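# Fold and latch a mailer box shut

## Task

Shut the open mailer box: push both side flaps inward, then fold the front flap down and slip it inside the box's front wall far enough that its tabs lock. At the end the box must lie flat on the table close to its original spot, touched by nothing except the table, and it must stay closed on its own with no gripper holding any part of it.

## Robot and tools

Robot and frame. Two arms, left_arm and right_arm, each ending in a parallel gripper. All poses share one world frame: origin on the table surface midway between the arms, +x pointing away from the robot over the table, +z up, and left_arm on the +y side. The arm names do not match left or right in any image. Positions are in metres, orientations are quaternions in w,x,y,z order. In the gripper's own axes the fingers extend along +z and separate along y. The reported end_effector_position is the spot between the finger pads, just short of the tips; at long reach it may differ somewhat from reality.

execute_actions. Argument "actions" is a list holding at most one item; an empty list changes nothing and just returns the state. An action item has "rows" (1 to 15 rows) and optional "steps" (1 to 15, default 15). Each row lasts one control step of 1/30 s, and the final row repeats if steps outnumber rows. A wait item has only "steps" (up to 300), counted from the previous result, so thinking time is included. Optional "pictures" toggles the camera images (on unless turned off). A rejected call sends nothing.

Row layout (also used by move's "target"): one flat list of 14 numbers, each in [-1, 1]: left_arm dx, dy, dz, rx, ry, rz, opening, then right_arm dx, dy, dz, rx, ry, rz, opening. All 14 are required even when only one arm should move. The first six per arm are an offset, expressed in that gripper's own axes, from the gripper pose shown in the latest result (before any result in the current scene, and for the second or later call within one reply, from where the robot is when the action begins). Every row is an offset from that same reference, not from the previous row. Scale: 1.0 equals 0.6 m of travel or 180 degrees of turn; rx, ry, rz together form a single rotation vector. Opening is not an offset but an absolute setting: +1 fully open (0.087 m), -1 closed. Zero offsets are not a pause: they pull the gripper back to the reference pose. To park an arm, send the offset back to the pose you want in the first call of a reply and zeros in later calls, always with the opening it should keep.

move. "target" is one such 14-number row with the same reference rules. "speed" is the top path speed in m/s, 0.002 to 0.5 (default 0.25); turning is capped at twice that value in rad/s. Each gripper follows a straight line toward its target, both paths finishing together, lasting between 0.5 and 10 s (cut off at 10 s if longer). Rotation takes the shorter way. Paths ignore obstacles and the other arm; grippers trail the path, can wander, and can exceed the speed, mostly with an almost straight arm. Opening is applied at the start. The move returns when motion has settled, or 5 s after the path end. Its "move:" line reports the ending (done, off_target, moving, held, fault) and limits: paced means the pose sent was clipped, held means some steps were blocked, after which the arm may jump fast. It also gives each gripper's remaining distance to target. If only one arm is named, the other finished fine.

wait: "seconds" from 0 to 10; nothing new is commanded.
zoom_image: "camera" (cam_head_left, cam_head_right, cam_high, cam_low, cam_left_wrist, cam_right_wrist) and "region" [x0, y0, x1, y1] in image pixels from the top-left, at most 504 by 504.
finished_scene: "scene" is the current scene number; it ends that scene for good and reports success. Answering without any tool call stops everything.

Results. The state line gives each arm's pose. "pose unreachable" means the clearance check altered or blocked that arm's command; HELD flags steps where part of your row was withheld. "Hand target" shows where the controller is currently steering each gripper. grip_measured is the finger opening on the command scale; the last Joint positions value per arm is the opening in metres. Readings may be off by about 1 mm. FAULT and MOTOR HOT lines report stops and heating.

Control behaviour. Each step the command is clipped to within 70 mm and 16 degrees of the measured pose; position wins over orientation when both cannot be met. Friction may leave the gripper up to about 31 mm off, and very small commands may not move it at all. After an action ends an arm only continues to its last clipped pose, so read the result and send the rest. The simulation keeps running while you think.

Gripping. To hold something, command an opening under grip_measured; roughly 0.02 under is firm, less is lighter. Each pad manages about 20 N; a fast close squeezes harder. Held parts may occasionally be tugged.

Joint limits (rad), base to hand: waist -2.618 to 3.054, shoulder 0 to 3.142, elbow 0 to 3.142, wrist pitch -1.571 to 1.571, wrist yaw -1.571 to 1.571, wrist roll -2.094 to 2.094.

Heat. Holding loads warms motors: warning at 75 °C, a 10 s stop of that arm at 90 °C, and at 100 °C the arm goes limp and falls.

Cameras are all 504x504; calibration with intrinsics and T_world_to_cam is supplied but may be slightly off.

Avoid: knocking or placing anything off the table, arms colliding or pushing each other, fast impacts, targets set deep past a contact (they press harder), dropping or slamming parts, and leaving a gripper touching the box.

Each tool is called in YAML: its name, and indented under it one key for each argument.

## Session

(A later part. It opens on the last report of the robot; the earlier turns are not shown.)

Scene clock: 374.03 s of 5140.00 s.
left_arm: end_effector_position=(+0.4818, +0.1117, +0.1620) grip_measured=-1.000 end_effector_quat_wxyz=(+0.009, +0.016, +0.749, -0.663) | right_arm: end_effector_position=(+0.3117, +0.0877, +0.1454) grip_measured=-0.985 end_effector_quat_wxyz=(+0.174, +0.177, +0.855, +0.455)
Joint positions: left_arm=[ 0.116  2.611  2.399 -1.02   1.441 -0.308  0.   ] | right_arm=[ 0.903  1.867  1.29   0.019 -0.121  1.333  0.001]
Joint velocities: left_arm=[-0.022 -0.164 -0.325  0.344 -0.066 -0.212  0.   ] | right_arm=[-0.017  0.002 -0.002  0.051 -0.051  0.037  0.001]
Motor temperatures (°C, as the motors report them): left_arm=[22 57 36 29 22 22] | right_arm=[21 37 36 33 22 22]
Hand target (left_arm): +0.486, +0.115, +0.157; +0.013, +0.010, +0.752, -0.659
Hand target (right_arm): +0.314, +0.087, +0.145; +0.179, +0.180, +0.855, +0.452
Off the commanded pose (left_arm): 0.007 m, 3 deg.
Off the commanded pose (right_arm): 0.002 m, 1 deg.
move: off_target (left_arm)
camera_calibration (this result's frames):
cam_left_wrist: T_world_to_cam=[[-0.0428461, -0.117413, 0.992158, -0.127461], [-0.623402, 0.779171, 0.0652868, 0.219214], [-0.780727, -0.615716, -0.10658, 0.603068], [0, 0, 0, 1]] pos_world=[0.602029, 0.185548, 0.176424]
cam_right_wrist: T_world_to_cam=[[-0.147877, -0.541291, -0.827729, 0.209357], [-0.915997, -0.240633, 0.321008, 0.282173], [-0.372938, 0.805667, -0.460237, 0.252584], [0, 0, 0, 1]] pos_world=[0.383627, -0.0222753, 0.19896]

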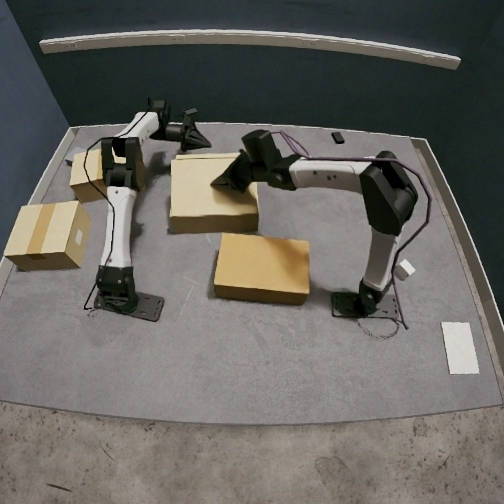

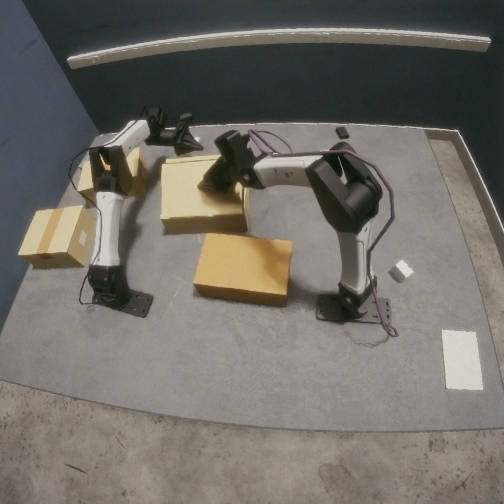

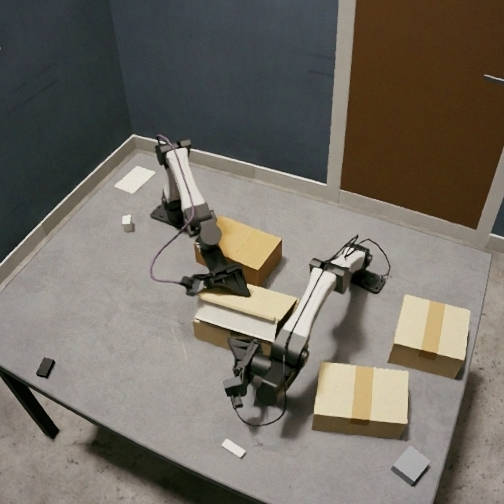

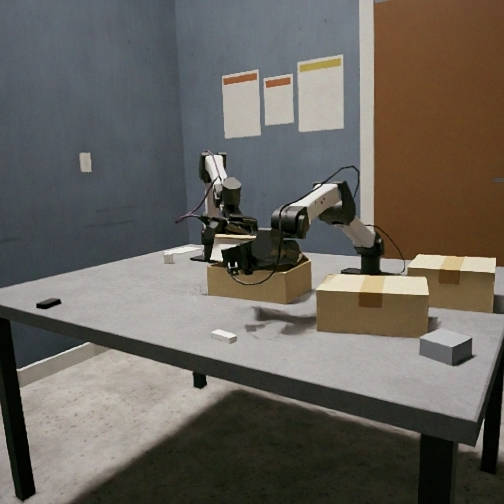

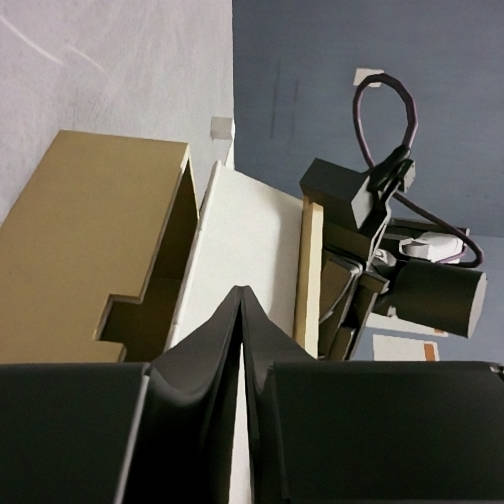

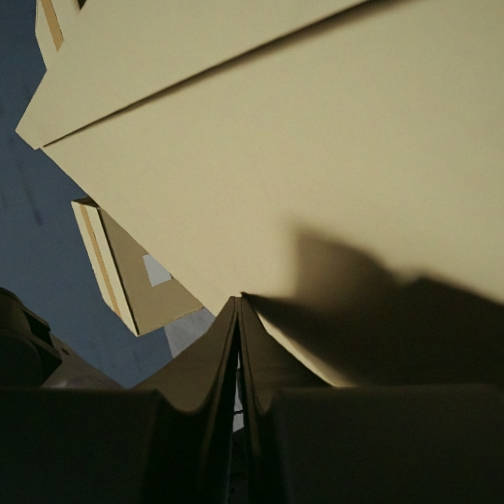

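move:
  target: [0,0,-0.1,0,0,0,-1,0.012,-0.077,0.048,0,0,0,-1]
  speed: 0.05

zoom_image:
  camera: "cam_low"
  region: [120,170,340,320]

Scene clock: 378.37 s of 5140.00 s.
left_arm: end_effector_position=(+0.4837, +0.1685, +0.1772) grip_measured=-1.000 end_effector_quat_wxyz=(+0.052, +0.003, +0.746, -0.664) | right_arm: end_effector_position=(+0.3179, +0.0963, +0.1332) grip_measured=-0.985 end_effector_quat_wxyz=(+0.194, +0.167, +0.831, +0.494)
Joint positions: left_arm=[ 0.232  2.68   2.612 -1.407  1.457 -0.014  0.   ] | right_arm=[ 0.903  1.909  1.202  0.252 -0.126  1.333  0.001]
Joint velocities: left_arm=[ 0.007  0.12   0.247 -0.271  0.007  0.081  0.   ] | right_arm=[-0.007 -0.007  0.002  0.022 -0.022 -0.051 -0.   ]
Motor temperatures (°C, as the motors report them): left_arm=[22 58 36 29 22 22] | right_arm=[21 37 36 33 22 22]
Hand target (left_arm): +0.482, +0.171, +0.169; +0.038, -0.011, +0.748, -0.663
Hand target (right_arm): +0.311, +0.087, +0.092; +0.175, +0.177, +0.855, +0.455
Off the commanded pose (left_arm): 0.009 m, 5 deg.
Off the commanded pose (right_arm): 0.044 m, 6 deg.
move: off_target (left_arm, right_arm)
camera_calibration (this result's frames):
cam_left_wrist: T_world_to_cam=[[-0.0820749, -0.1152, 0.989946, -0.116868], [-0.684046, 0.728897, 0.0281088, 0.219515], [-0.724806, -0.674862, -0.138627, 0.629817], [0, 0, 0, 1]] pos_world=[0.597062, 0.251572, 0.196832]
cam_right_wrist: T_world_to_cam=[[-0.0899751, -0.474211, -0.875802, 0.186364], [-0.933114, -0.267252, 0.240569, 0.312603], [-0.348141, 0.838868, -0.418447, 0.225711], [0, 0, 0, 1]] pos_world=[0.387042, -0.0174217, 0.182463]

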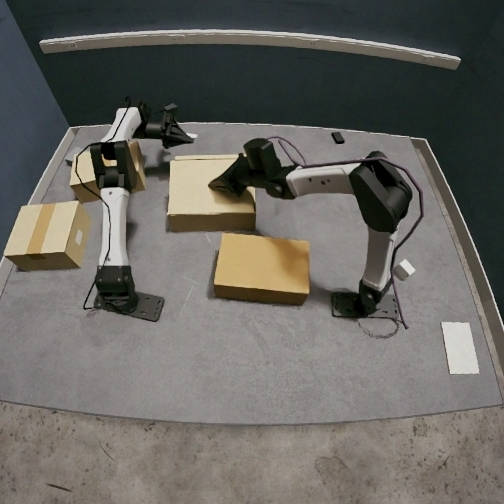

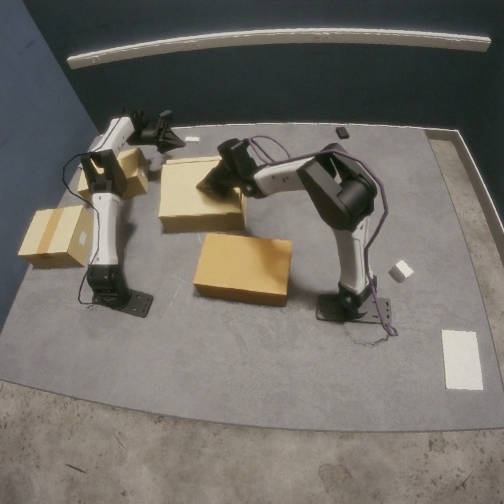

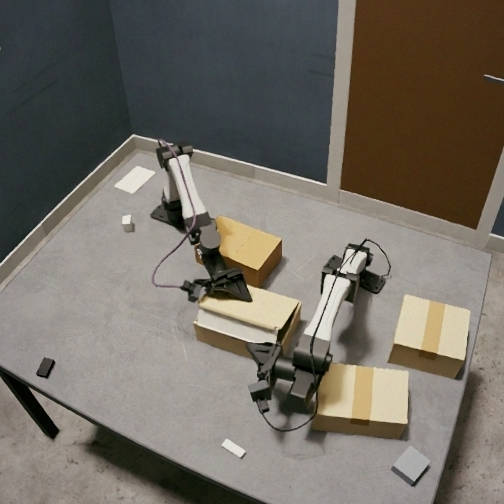

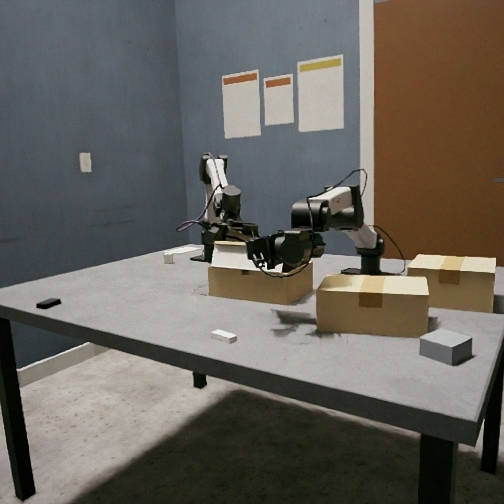

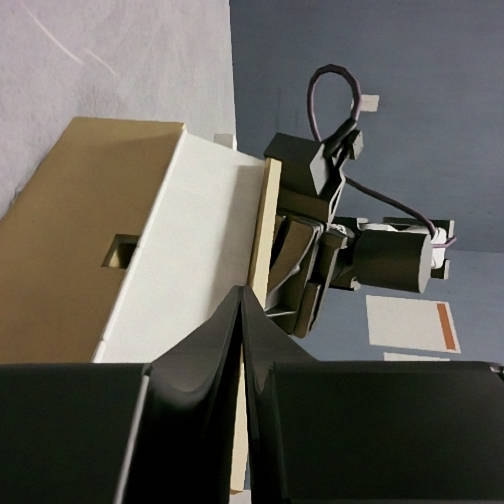

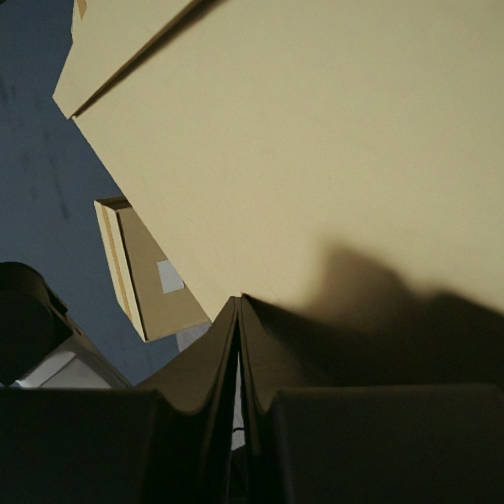

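Region (120, 170, 340, 320) of cam_low's 504x504 image, scaled by 2.291, with more detail than that image has; it fills the top 344 rows of this view, and the rest is white.

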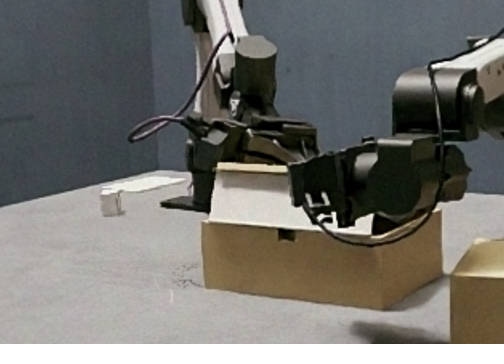

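move:
  target: [0,0.1,0,0,0.05,0,-1,0,0,0,0,0,0,-1]
  speed: 0.08

move:
  target: [0.1,0,0,0,0,0,-1,0.005,-0.03,0.015,0,0,0,-1]
  speed: 0.04

zoom_image:
  camera: "cam_low"
  region: [120,170,340,320]

Scene clock: 381.60 s of 5140.00 s.
left_arm: end_effector_position=(+0.4861, +0.1698, +0.1246) grip_measured=-1.000 end_effector_quat_wxyz=(+0.051, +0.017, +0.749, -0.661) | right_arm: end_effector_position=(+0.3182, +0.0967, +0.1339) grip_measured=-0.985 end_effector_quat_wxyz=(+0.195, +0.166, +0.830, +0.496)
Joint positions: left_arm=[ 0.232  2.862  2.772 -1.552  1.448  0.173  0.   ] | right_arm=[ 0.903  1.91   1.202  0.256 -0.127  1.333  0.001]
Joint velocities: left_arm=[-0.012  0.017  0.032 -0.066 -0.037 -0.007  0.   ] | right_arm=[-0.002 -0.012  0.002 -0.095  0.066 -0.066 -0.   ]
Motor temperatures (°C, as the motors report them): left_arm=[22 58 36 28 22 22] | right_arm=[21 37 36 33 22 22]
Hand target (left_arm): +0.487, +0.176, +0.118; +0.047, +0.007, +0.752, -0.657
Hand target (right_arm): +0.318, +0.096, +0.133; +0.194, +0.167, +0.831, +0.494
Off the commanded pose (left_arm): 0.009 m, 8 deg.
Off the commanded pose (right_arm): 0.001 m, 0 deg.
joint sent to its limit (left arm) — the command would take joint 4 (wrist pitch) past its lower limit, so that joint was sent only as far as its limit.
move: off_target (left_arm)
camera_calibration (this result's frames):
cam_left_wrist: T_world_to_cam=[[-0.101305, -0.122786, 0.987249, -0.0533952], [-0.668334, 0.743478, 0.0238873, 0.212105], [-0.736931, -0.657392, -0.15738, 0.630351], [0, 0, 0, 1]] pos_world=[0.600873, 0.250136, 0.146852]
cam_right_wrist: T_world_to_cam=[[-0.0875184, -0.471362, -0.877587, 0.186374], [-0.933648, -0.268357, 0.237247, 0.313504], [-0.347336, 0.84012, -0.4166, 0.225137], [0, 0, 0, 1]] pos_world=[0.387211, -0.0171611, 0.182974]

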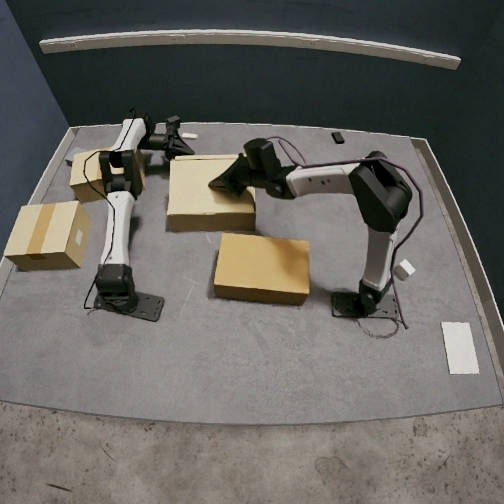

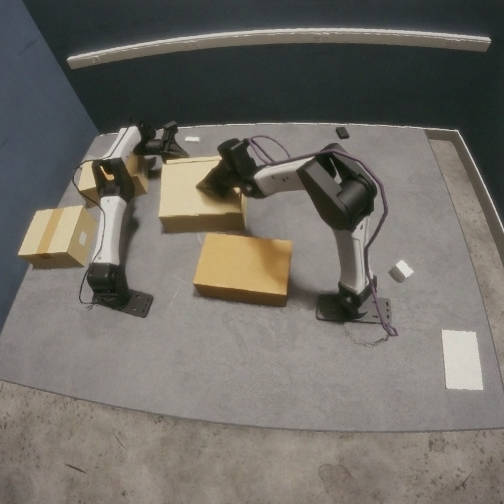

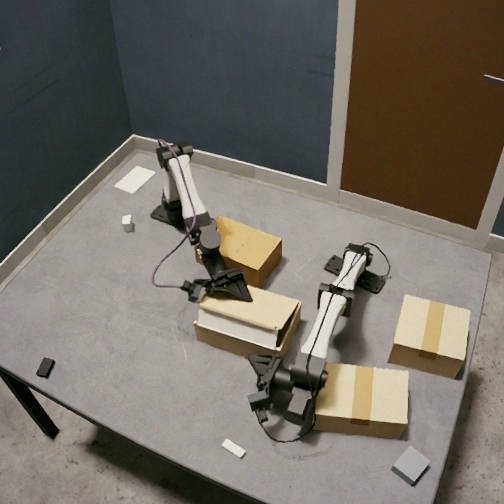

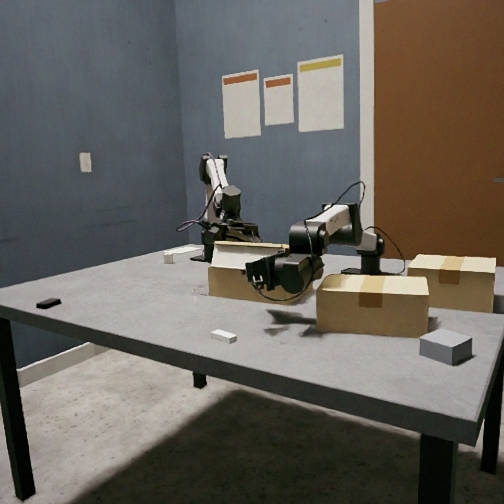

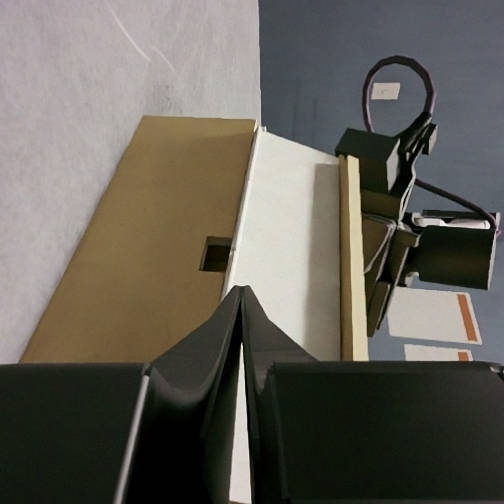

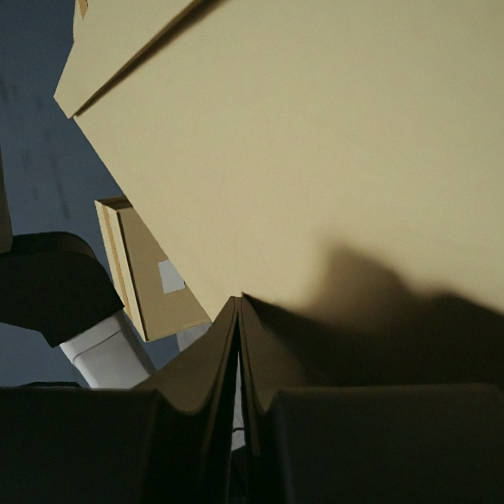

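Scene clock: 383.60 s of 5140.00 s.
left_arm: end_effector_position=(+0.4279, +0.1665, +0.1254) grip_measured=-1.000 end_effector_quat_wxyz=(+0.051, +0.024, +0.748, -0.662) | right_arm: end_effector_position=(+0.3207, +0.0997, +0.1344) grip_measured=-0.985 end_effector_quat_wxyz=(+0.202, +0.163, +0.820, +0.509)
Joint positions: left_arm=[ 0.232  2.471  2.016 -1.277  1.45   0.27   0.   ] | right_arm=[ 0.903  1.923  1.186  0.322 -0.127  1.333  0.001]
Joint velocities: left_arm=[-0.017 -0.085 -0.115  0.168 -0.066 -0.125  0.   ] | right_arm=[ 0.007 -0.007 -0.007 -0.022  0.037 -0.037 -0.002]
Motor temperatures (°C, as the motors report them): left_arm=[22 58 36 28 22 22] | right_arm=[21 37 36 33 22 22]
Hand target (left_arm): +0.428, +0.167, +0.120; +0.049, +0.019, +0.748, -0.661
Hand target (right_arm): +0.318, +0.097, +0.114; +0.195, +0.166, +0.830, +0.496
Off the commanded pose (left_arm): 0.007 m, 1 deg.
Off the commanded pose (right_arm): 0.021 m, 2 deg.
move: off_target (right_arm)
camera_calibration (this result's frames):
cam_left_wrist: T_world_to_cam=[[-0.110459, -0.118835, 0.986751, -0.0572246], [-0.659905, 0.751166, 0.0165922, 0.171673], [-0.743185, -0.649329, -0.161393, 0.587294], [0, 0, 0, 1]] pos_world=[0.543435, 0.245592, 0.148403]
cam_right_wrist: T_world_to_cam=[[-0.0660526, -0.446517, -0.892334, 0.181056], [-0.938903, -0.274925, 0.20707, 0.322973], [-0.337785, 0.851492, -0.401077, 0.217379], [0, 0, 0, 1]] pos_world=[0.388627, -0.0154585, 0.18187]

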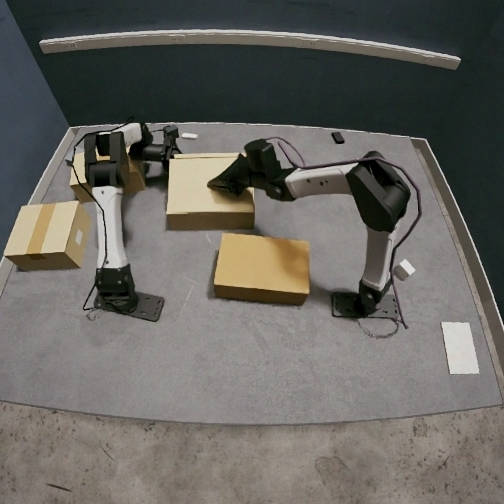

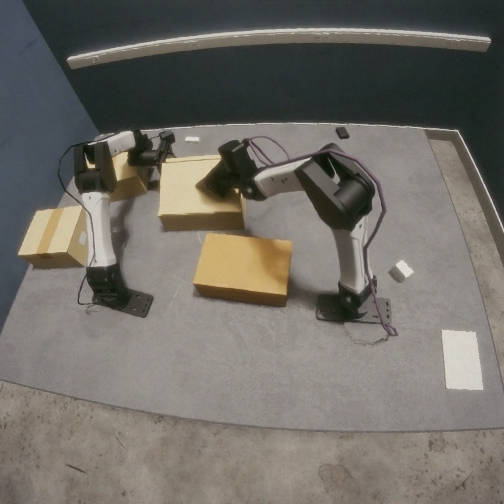

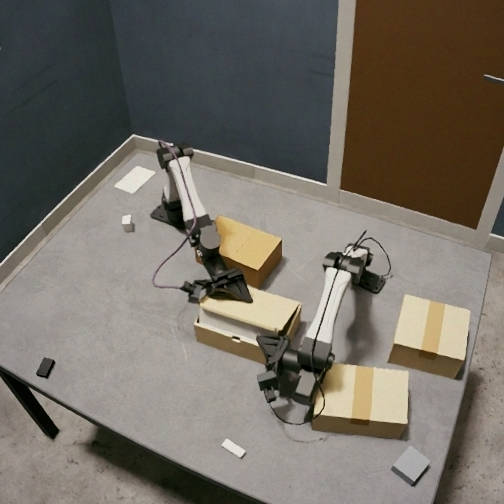

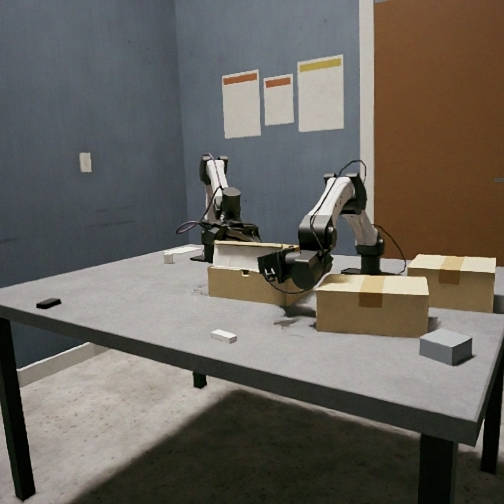

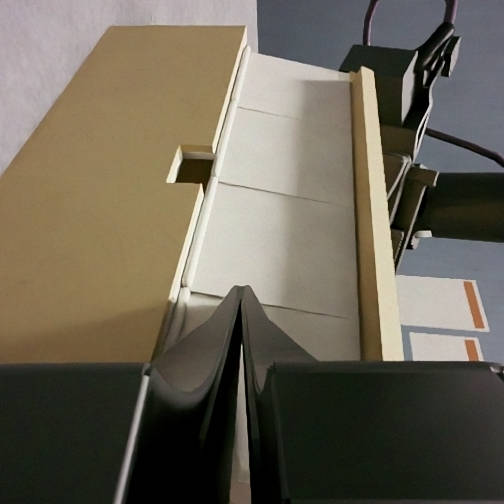

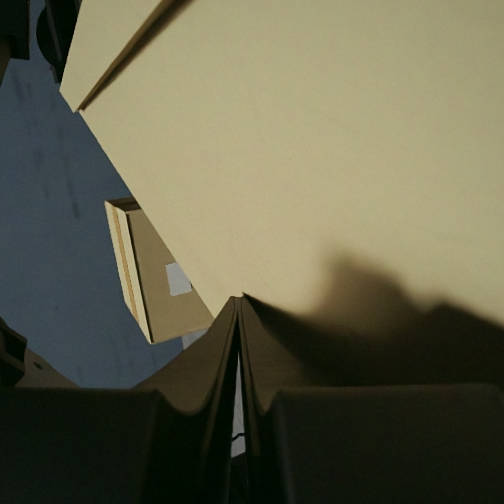

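Region (120, 170, 340, 320) of cam_low's 504x504 image, scaled by 2.291, with more detail than that image has; it fills the top 344 rows of this view, and the rest is white.

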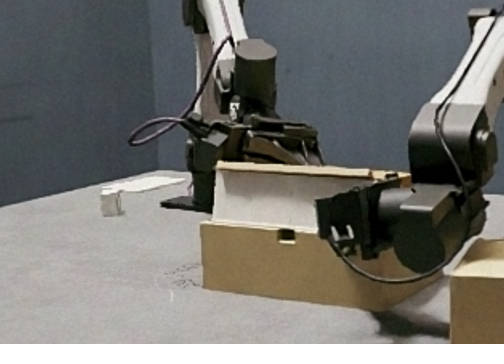

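Flap inside; lid rests on the wedge. Slide left out along −Z while pressing.

move:
  target: [0,0.01,-0.07,0,0,0,-1,0.01,-0.06,0.027,0,0,0,-1]
  speed: 0.03

zoom_image:
  camera: "cam_low"
  region: [120,170,340,320]

Scene clock: 386.97 s of 5140.00 s.
left_arm: end_effector_position=(+0.4329, +0.2050, +0.1354) grip_measured=-1.000 end_effector_quat_wxyz=(+0.098, +0.034, +0.753, -0.650) | right_arm: end_effector_position=(+0.3259, +0.1068, +0.1331) grip_measured=-0.985 end_effector_quat_wxyz=(+0.219, +0.153, +0.797, +0.542)
Joint positions: left_arm=[ 0.317  2.511  2.144 -1.53   1.427  0.524  0.   ] | right_arm=[ 0.903  1.966  1.15   0.492 -0.131  1.333  0.001]
Joint velocities: left_arm=[ 0.002 -0.012  0.027 -0.037 -0.007 -0.066  0.   ] | right_arm=[-0.007 -0.002 -0.002  0.037  0.007 -0.095  0.   ]
Motor temperatures (°C, as the motors report them): left_arm=[22 58 36 28 22 22] | right_arm=[21 37 36 33 22 22]
Hand target (left_arm): +0.427, +0.208, +0.125; +0.069, +0.007, +0.755, -0.652
Hand target (right_arm): +0.320, +0.099, +0.096; +0.202, +0.163, +0.820, +0.509
Off the commanded pose (left_arm): 0.013 m, 6 deg.
Off the commanded pose (right_arm): 0.040 m, 5 deg.
joint sent to its limit (left arm) — the command would take joint 4 (wrist pitch) past its lower limit, so that joint was sent only as far as its limit.
move: off_target (left_arm, right_arm)
camera_calibration (this result's frames):
cam_left_wrist: T_world_to_cam=[[-0.186686, -0.14857, 0.971121, -0.0207646], [-0.694845, 0.718772, -0.0236113, 0.173126], [-0.694506, -0.679186, -0.237418, 0.612876], [0, 0, 0, 1]] pos_world=[0.542065, 0.288734, 0.16976]
cam_right_wrist: T_world_to_cam=[[-0.012319, -0.383708, -0.923372, 0.163361], [-0.947612, -0.290292, 0.133273, 0.344392], [-0.319186, 0.876641, -0.36003, 0.198356], [0, 0, 0, 1]] pos_world=[0.391675, -0.0112296, 0.176358]

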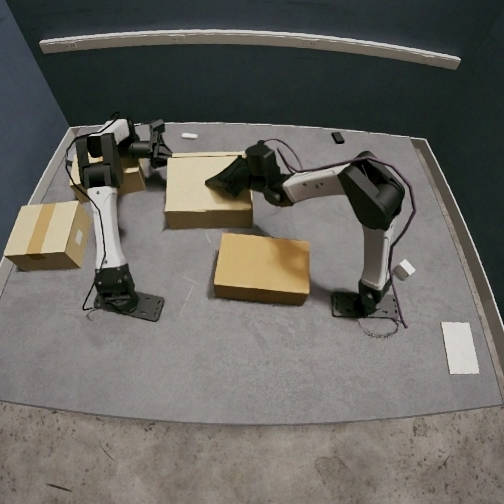

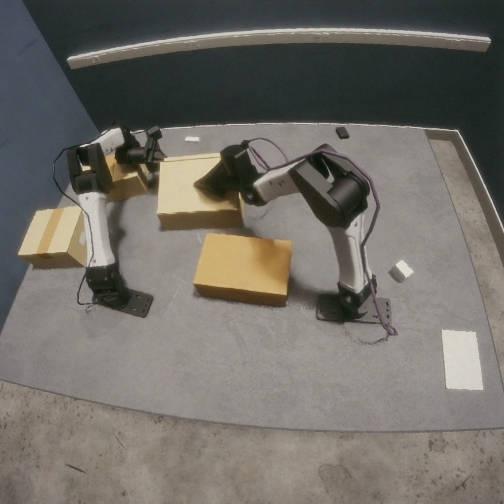

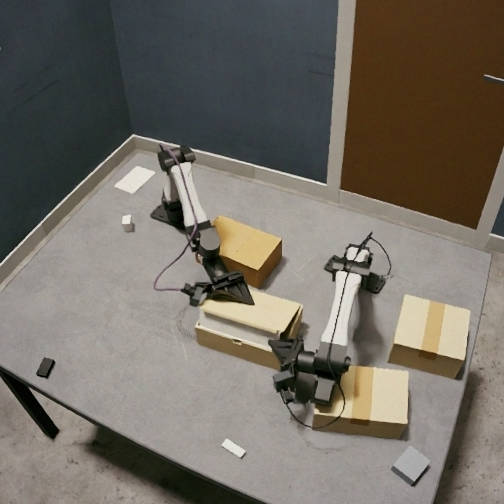

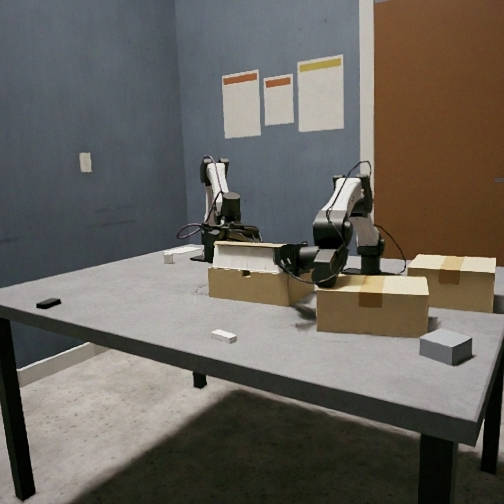

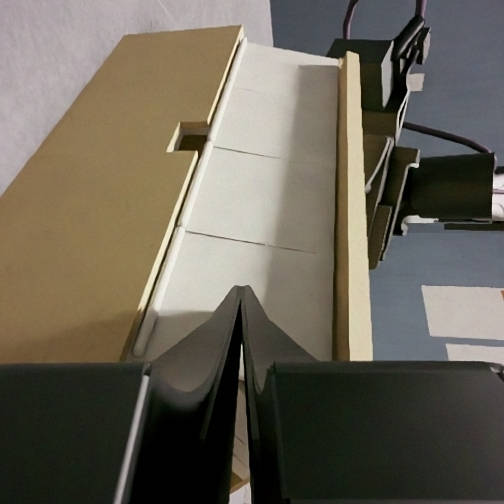

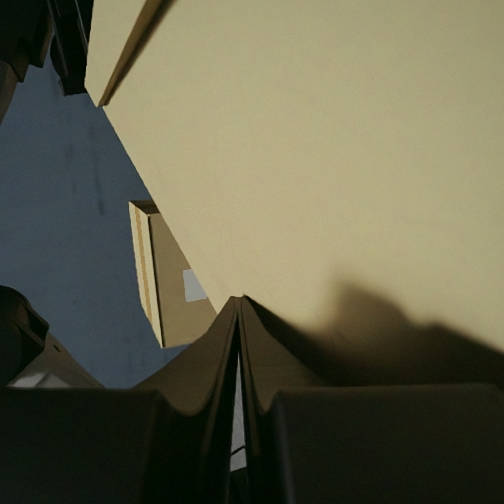

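Region (120, 170, 340, 320) of cam_low's 504x504 image, scaled by 2.291, with more detail than that image has; it fills the top 344 rows of this view, and the rest is white.

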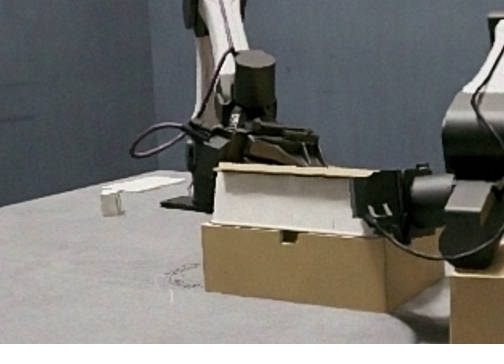

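move:
  target: [0.01,0.05,0,0,0,0,-1,0.01,-0.05,0.018,0,0,0,-1]
  speed: 0.03

zoom_image:
  camera: "cam_low"
  region: [120,170,340,320]

Scene clock: 397.07 s of 5140.00 s.
left_arm: end_effector_position=(+0.4345, +0.2055, +0.1322) grip_measured=-1.000 end_effector_quat_wxyz=(+0.121, +0.060, +0.751, -0.646) | right_arm: end_effector_position=(+0.3310, +0.1125, +0.1375) grip_measured=-0.985 end_effector_quat_wxyz=(+0.236, +0.145, +0.773, +0.570)
Joint positions: left_arm=[ 0.317  2.511  2.144 -1.519  1.427  0.583  0.   ] | right_arm=[ 0.903  2.001  1.134  0.624 -0.131  1.331  0.001]
Joint velocities: left_arm=[-0.007 -0.007 -0.012 -0.037 -0.095 -0.11   0.   ] | right_arm=[-0.017 -0.002 -0.002  0.037 -0.037 -0.095 -0.   ]
Motor temperatures (°C, as the motors report them): left_arm=[22 57 35 28 22 22] | right_arm=[21 36 35 33 22 22]
Hand target (left_arm): +0.431, +0.209, +0.106; +0.097, +0.035, +0.753, -0.650
Hand target (right_arm): +0.325, +0.107, +0.102; +0.219, +0.153, +0.797, +0.542
Off the commanded pose (left_arm): 0.027 m, 4 deg.
Off the commanded pose (right_arm): 0.037 m, 5 deg.
After step 90, 5.77 s passed at rest.
move: off_target (left_arm, right_arm)
camera_calibration (this result's frames):
cam_left_wrist: T_world_to_cam=[[-0.25416, -0.154553, 0.954734, 0.015479], [-0.685972, 0.724692, -0.0652986, 0.174236], [-0.681796, -0.671517, -0.290207, 0.61353], [0, 0, 0, 1]] pos_world=[0.541757, 0.288121, 0.17465]
cam_right_wrist: T_world_to_cam=[[0.0397683, -0.327369, -0.944059, 0.148922], [-0.952954, -0.29656, 0.0626943, 0.362454], [-0.300494, 0.897152, -0.323761, 0.183045], [0, 0, 0, 1]] pos_world=[0.394483, -0.00797725, 0.17713]

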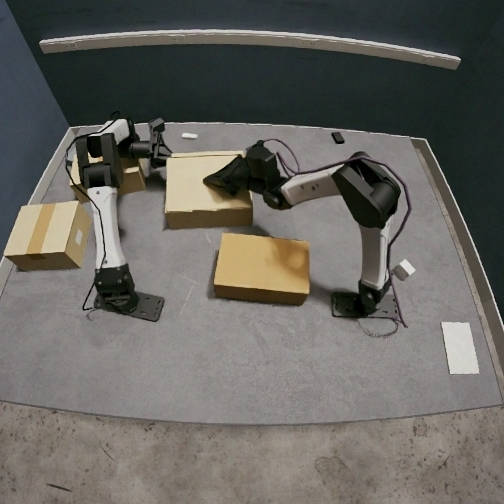

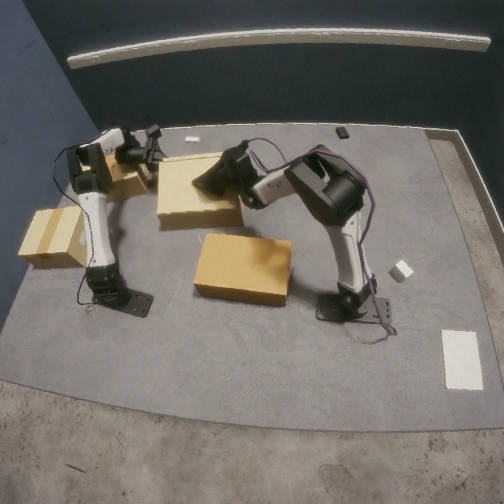

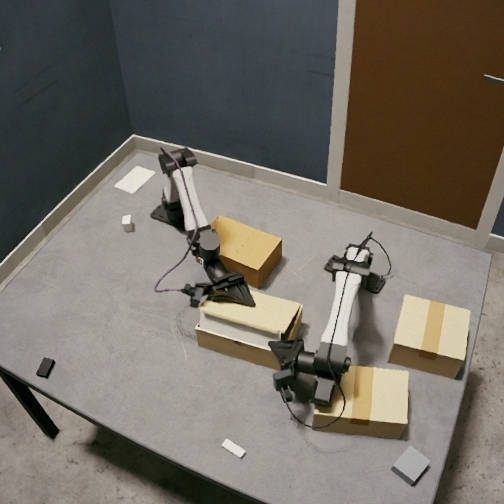

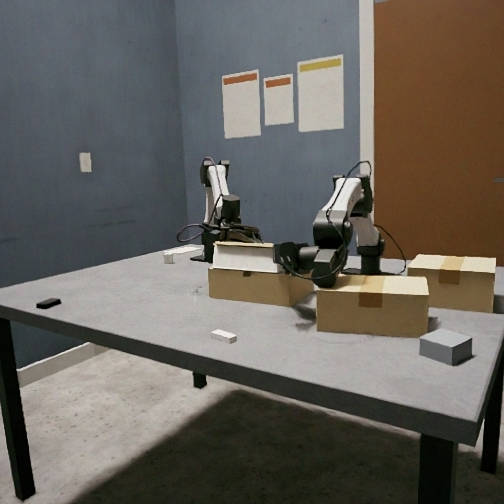

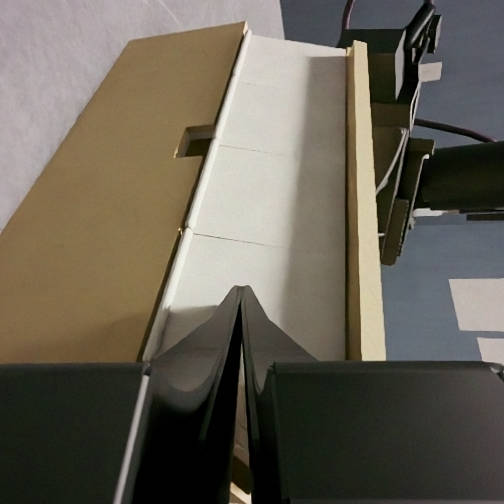

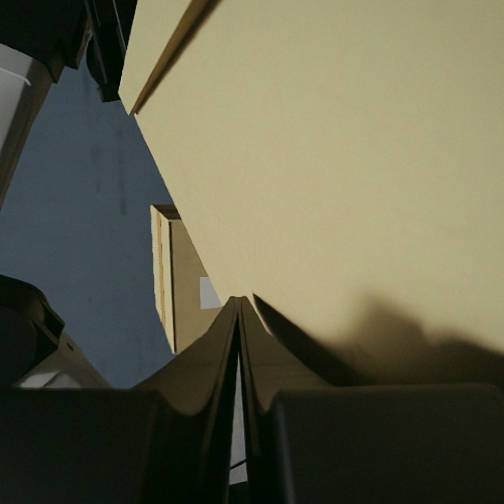

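Region (120, 170, 340, 320) of cam_low's 504x504 image, scaled by 2.291, with more detail than that image has; it fills the top 344 rows of this view, and the rest is white.

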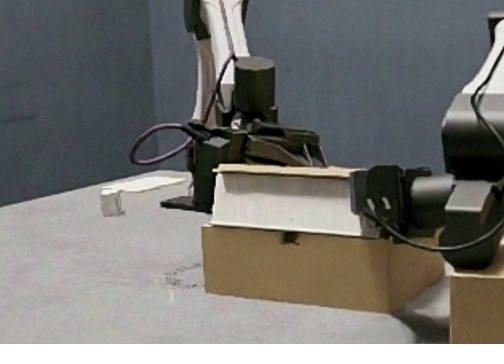

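move:
  target: [0.115,-0.073,0.116,0,0.08,-0.08,-1,0,0.04,-0.01,0.15,0,0,-1]
  speed: 0.06

zoom_image:
  camera: "cam_low"
  region: [120,170,340,320]

Scene clock: 405.00 s of 5140.00 s.
left_arm: end_effector_position=(+0.3733, +0.1294, +0.1494) grip_measured=-1.000 end_effector_quat_wxyz=(-0.027, +0.050, +0.761, -0.646) | right_arm: end_effector_position=(+0.3282, +0.1116, +0.1699) grip_measured=-0.985 end_effector_quat_wxyz=(+0.197, +0.192, +0.880, +0.386)
Joint positions: left_arm=[ 0.132  2.395  1.972 -1.555  1.392  0.436  0.   ] | right_arm=[ 0.951  1.988  1.665 -0.351  0.018  1.328  0.001]
Joint velocities: left_arm=[ 0.002  0.002  0.007 -0.037 -0.051 -0.037  0.   ] | right_arm=[-0.002 -0.017  0.002  0.037 -0.037  0.037  0.001]
Motor temperatures (°C, as the motors report them): left_arm=[22 56 35 27 22 22] | right_arm=[21 37 35 33 22 22]
Hand target (left_arm): +0.365, +0.125, +0.149; -0.049, +0.040, +0.762, -0.644
Hand target (right_arm): +0.327, +0.114, +0.162; +0.193, +0.196, +0.885, +0.375
Off the commanded pose (left_arm): 0.010 m, 3 deg.
Off the commanded pose (right_arm): 0.009 m, 2 deg.
joint sent to its limit (left arm) — the command would take joint 4 (wrist pitch) past its lower limit, so that joint was sent only as far as its limit.
After step 90, 0.70 s passed at rest.
move: off_target (left_arm)
camera_calibration (this result's frames):
cam_left_wrist: T_world_to_cam=[[-0.0475694, -0.154707, 0.986815, -0.110175], [-0.543898, 0.832642, 0.104318, 0.0962311], [-0.837802, -0.531764, -0.123753, 0.54097], [0, 0, 0, 1]] pos_world=[0.500324, 0.190498, 0.16563]
cam_right_wrist: T_world_to_cam=[[-0.191496, -0.642899, -0.741627, 0.255983], [-0.924941, -0.134575, 0.35549, 0.280426], [-0.328349, 0.754036, -0.568873, 0.260316], [0, 0, 0, 1]] pos_world=[0.393871, 0.00602169, 0.238242]

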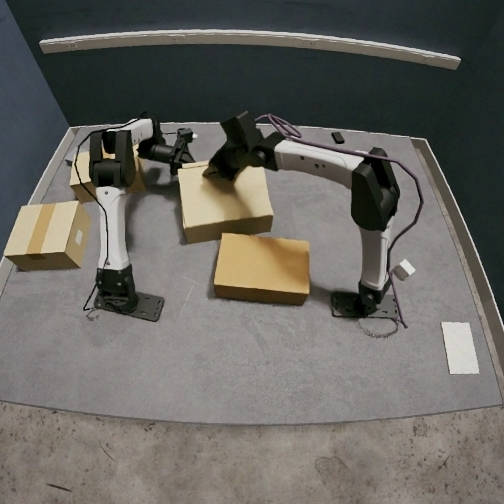

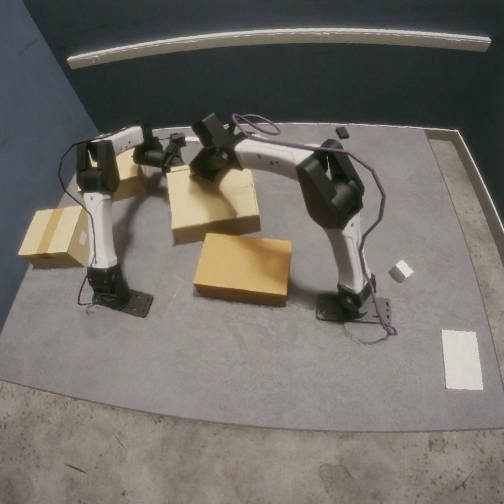

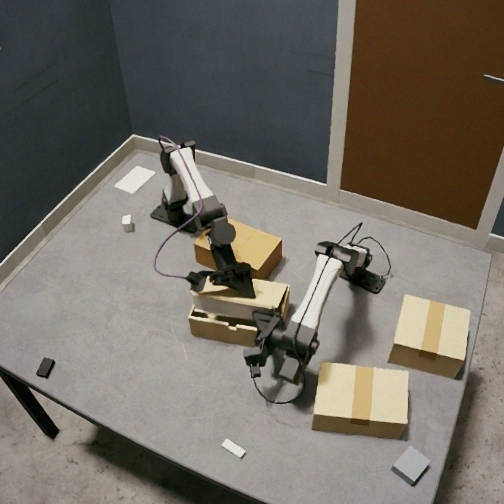

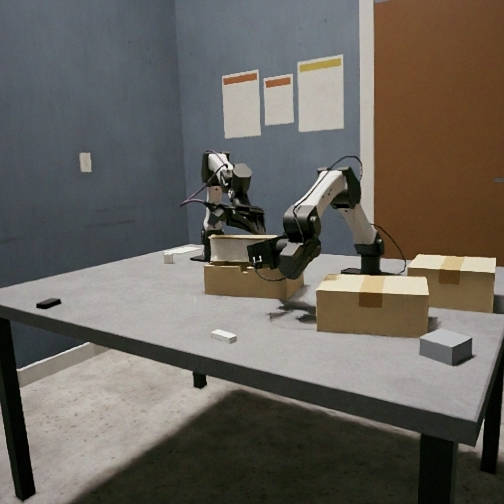

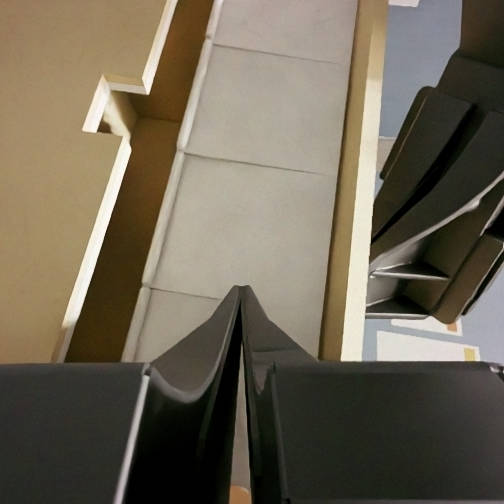

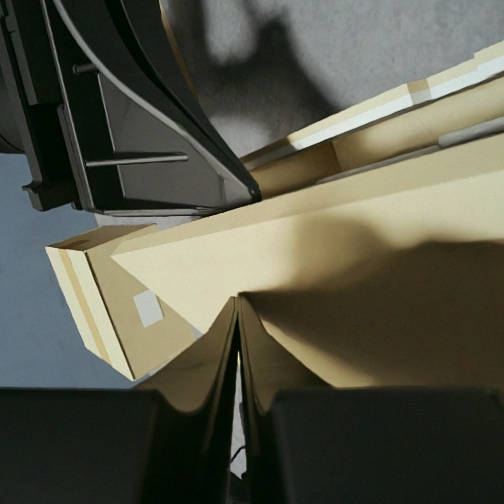

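Region (120, 170, 340, 320) of cam_low's 504x504 image, scaled by 2.291, with more detail than that image has; it fills the top 344 rows of this view, and the rest is white.

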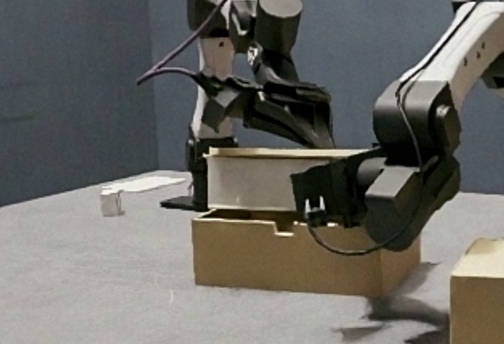

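move:
  target: [-0.03,0.065,-0.02,0,0,0,-1,0.01,-0.057,0.05,0,0,0,-1]
  speed: 0.03

zoom_image:
  camera: "cam_low"
  region: [120,170,340,320]

Scene clock: 409.10 s of 5140.00 s.
left_arm: end_effector_position=(+0.3914, +0.1416, +0.1186) grip_measured=-1.000 end_effector_quat_wxyz=(-0.013, +0.050, +0.762, -0.645) | right_arm: end_effector_position=(+0.3325, +0.1178, +0.1579) grip_measured=-0.985 end_effector_quat_wxyz=(+0.210, +0.189, +0.865, +0.415)
Joint positions: left_arm=[ 0.163  2.503  2.046 -1.558  1.385  0.495  0.   ] | right_arm=[ 0.951  1.988  1.561 -0.176  0.015  1.328  0.001]
Joint velocities: left_arm=[-0.002 -0.027 -0.012  0.037  0.051  0.007  0.   ] | right_arm=[-0.012  0.032 -0.002  0.007  0.022 -0.081  0.   ]
Motor temperatures (°C, as the motors report them): left_arm=[22 56 35 27 22 22] | right_arm=[21 37 36 33 22 22]
Hand target (left_arm): +0.393, +0.145, +0.113; -0.019, +0.043, +0.765, -0.642
Hand target (right_arm): +0.331, +0.111, +0.125; +0.197, +0.192, +0.880, +0.386
Off the commanded pose (left_arm): 0.007 m, 2 deg.
Off the commanded pose (right_arm): 0.034 m, 4 deg.
joint sent to its limit (left arm) — the command would take joint 4 (wrist pitch) past its lower limit, so that joint was sent only as far as its limit.
move: off_target (right_arm)
camera_calibration (this result's frames):
cam_left_wrist: T_world_to_cam=[[-0.0660072, -0.157436, 0.985321, -0.0692207], [-0.561055, 0.822444, 0.093826, 0.108451], [-0.825143, -0.546626, -0.142617, 0.558208], [0, 0, 0, 1]] pos_world=[0.516879, 0.205038, 0.137639]
cam_right_wrist: T_world_to_cam=[[-0.157715, -0.59989, -0.784384, 0.242417], [-0.93873, -0.155426, 0.307618, 0.304086], [-0.306451, 0.784841, -0.538622, 0.234536], [0, 0, 0, 1]] pos_world=[0.395561, 0.0086133, 0.222932]

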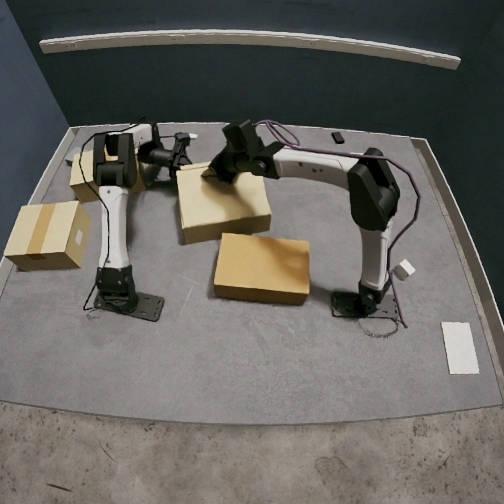

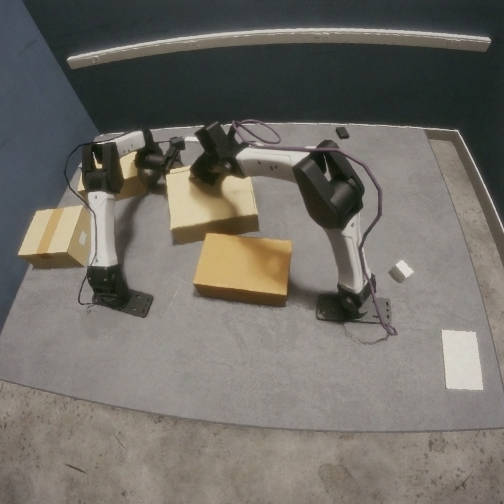

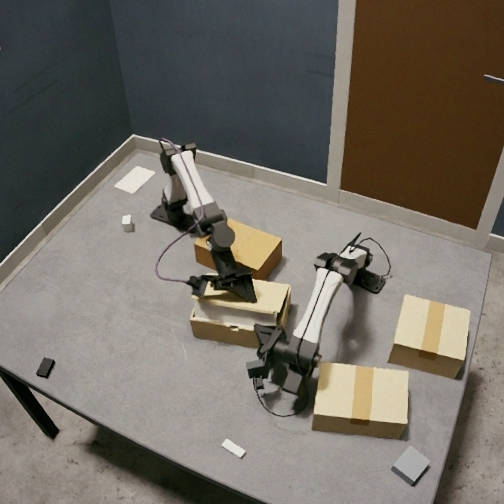

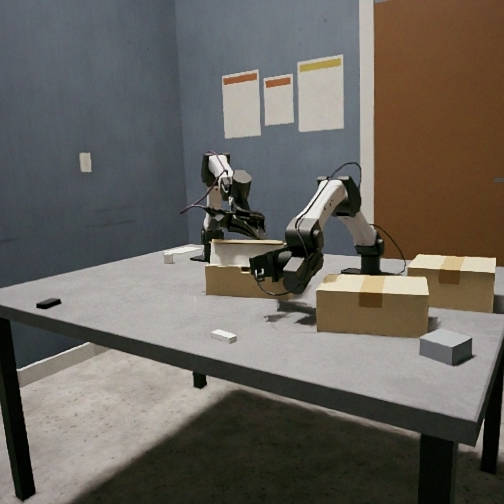

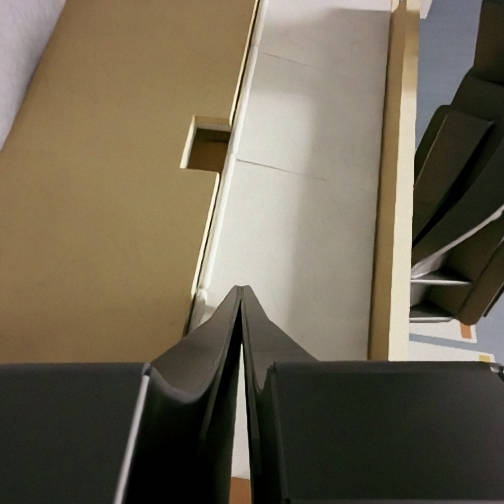

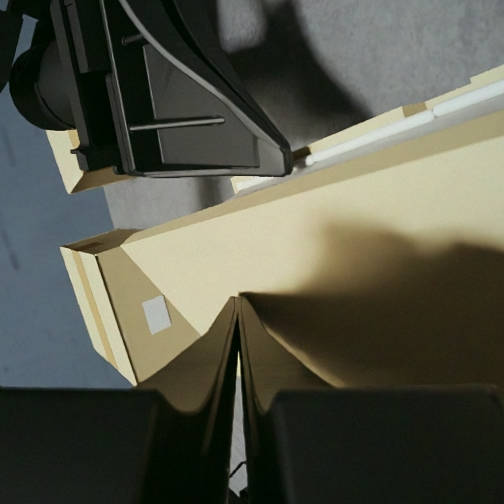

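Region (120, 170, 340, 320) of cam_low's 504x504 image, scaled by 2.291, with more detail than that image has; it fills the top 344 rows of this view, and the rest is white.

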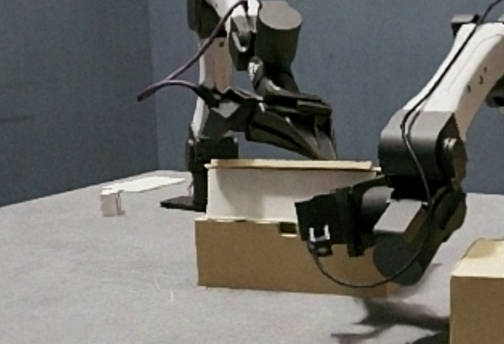

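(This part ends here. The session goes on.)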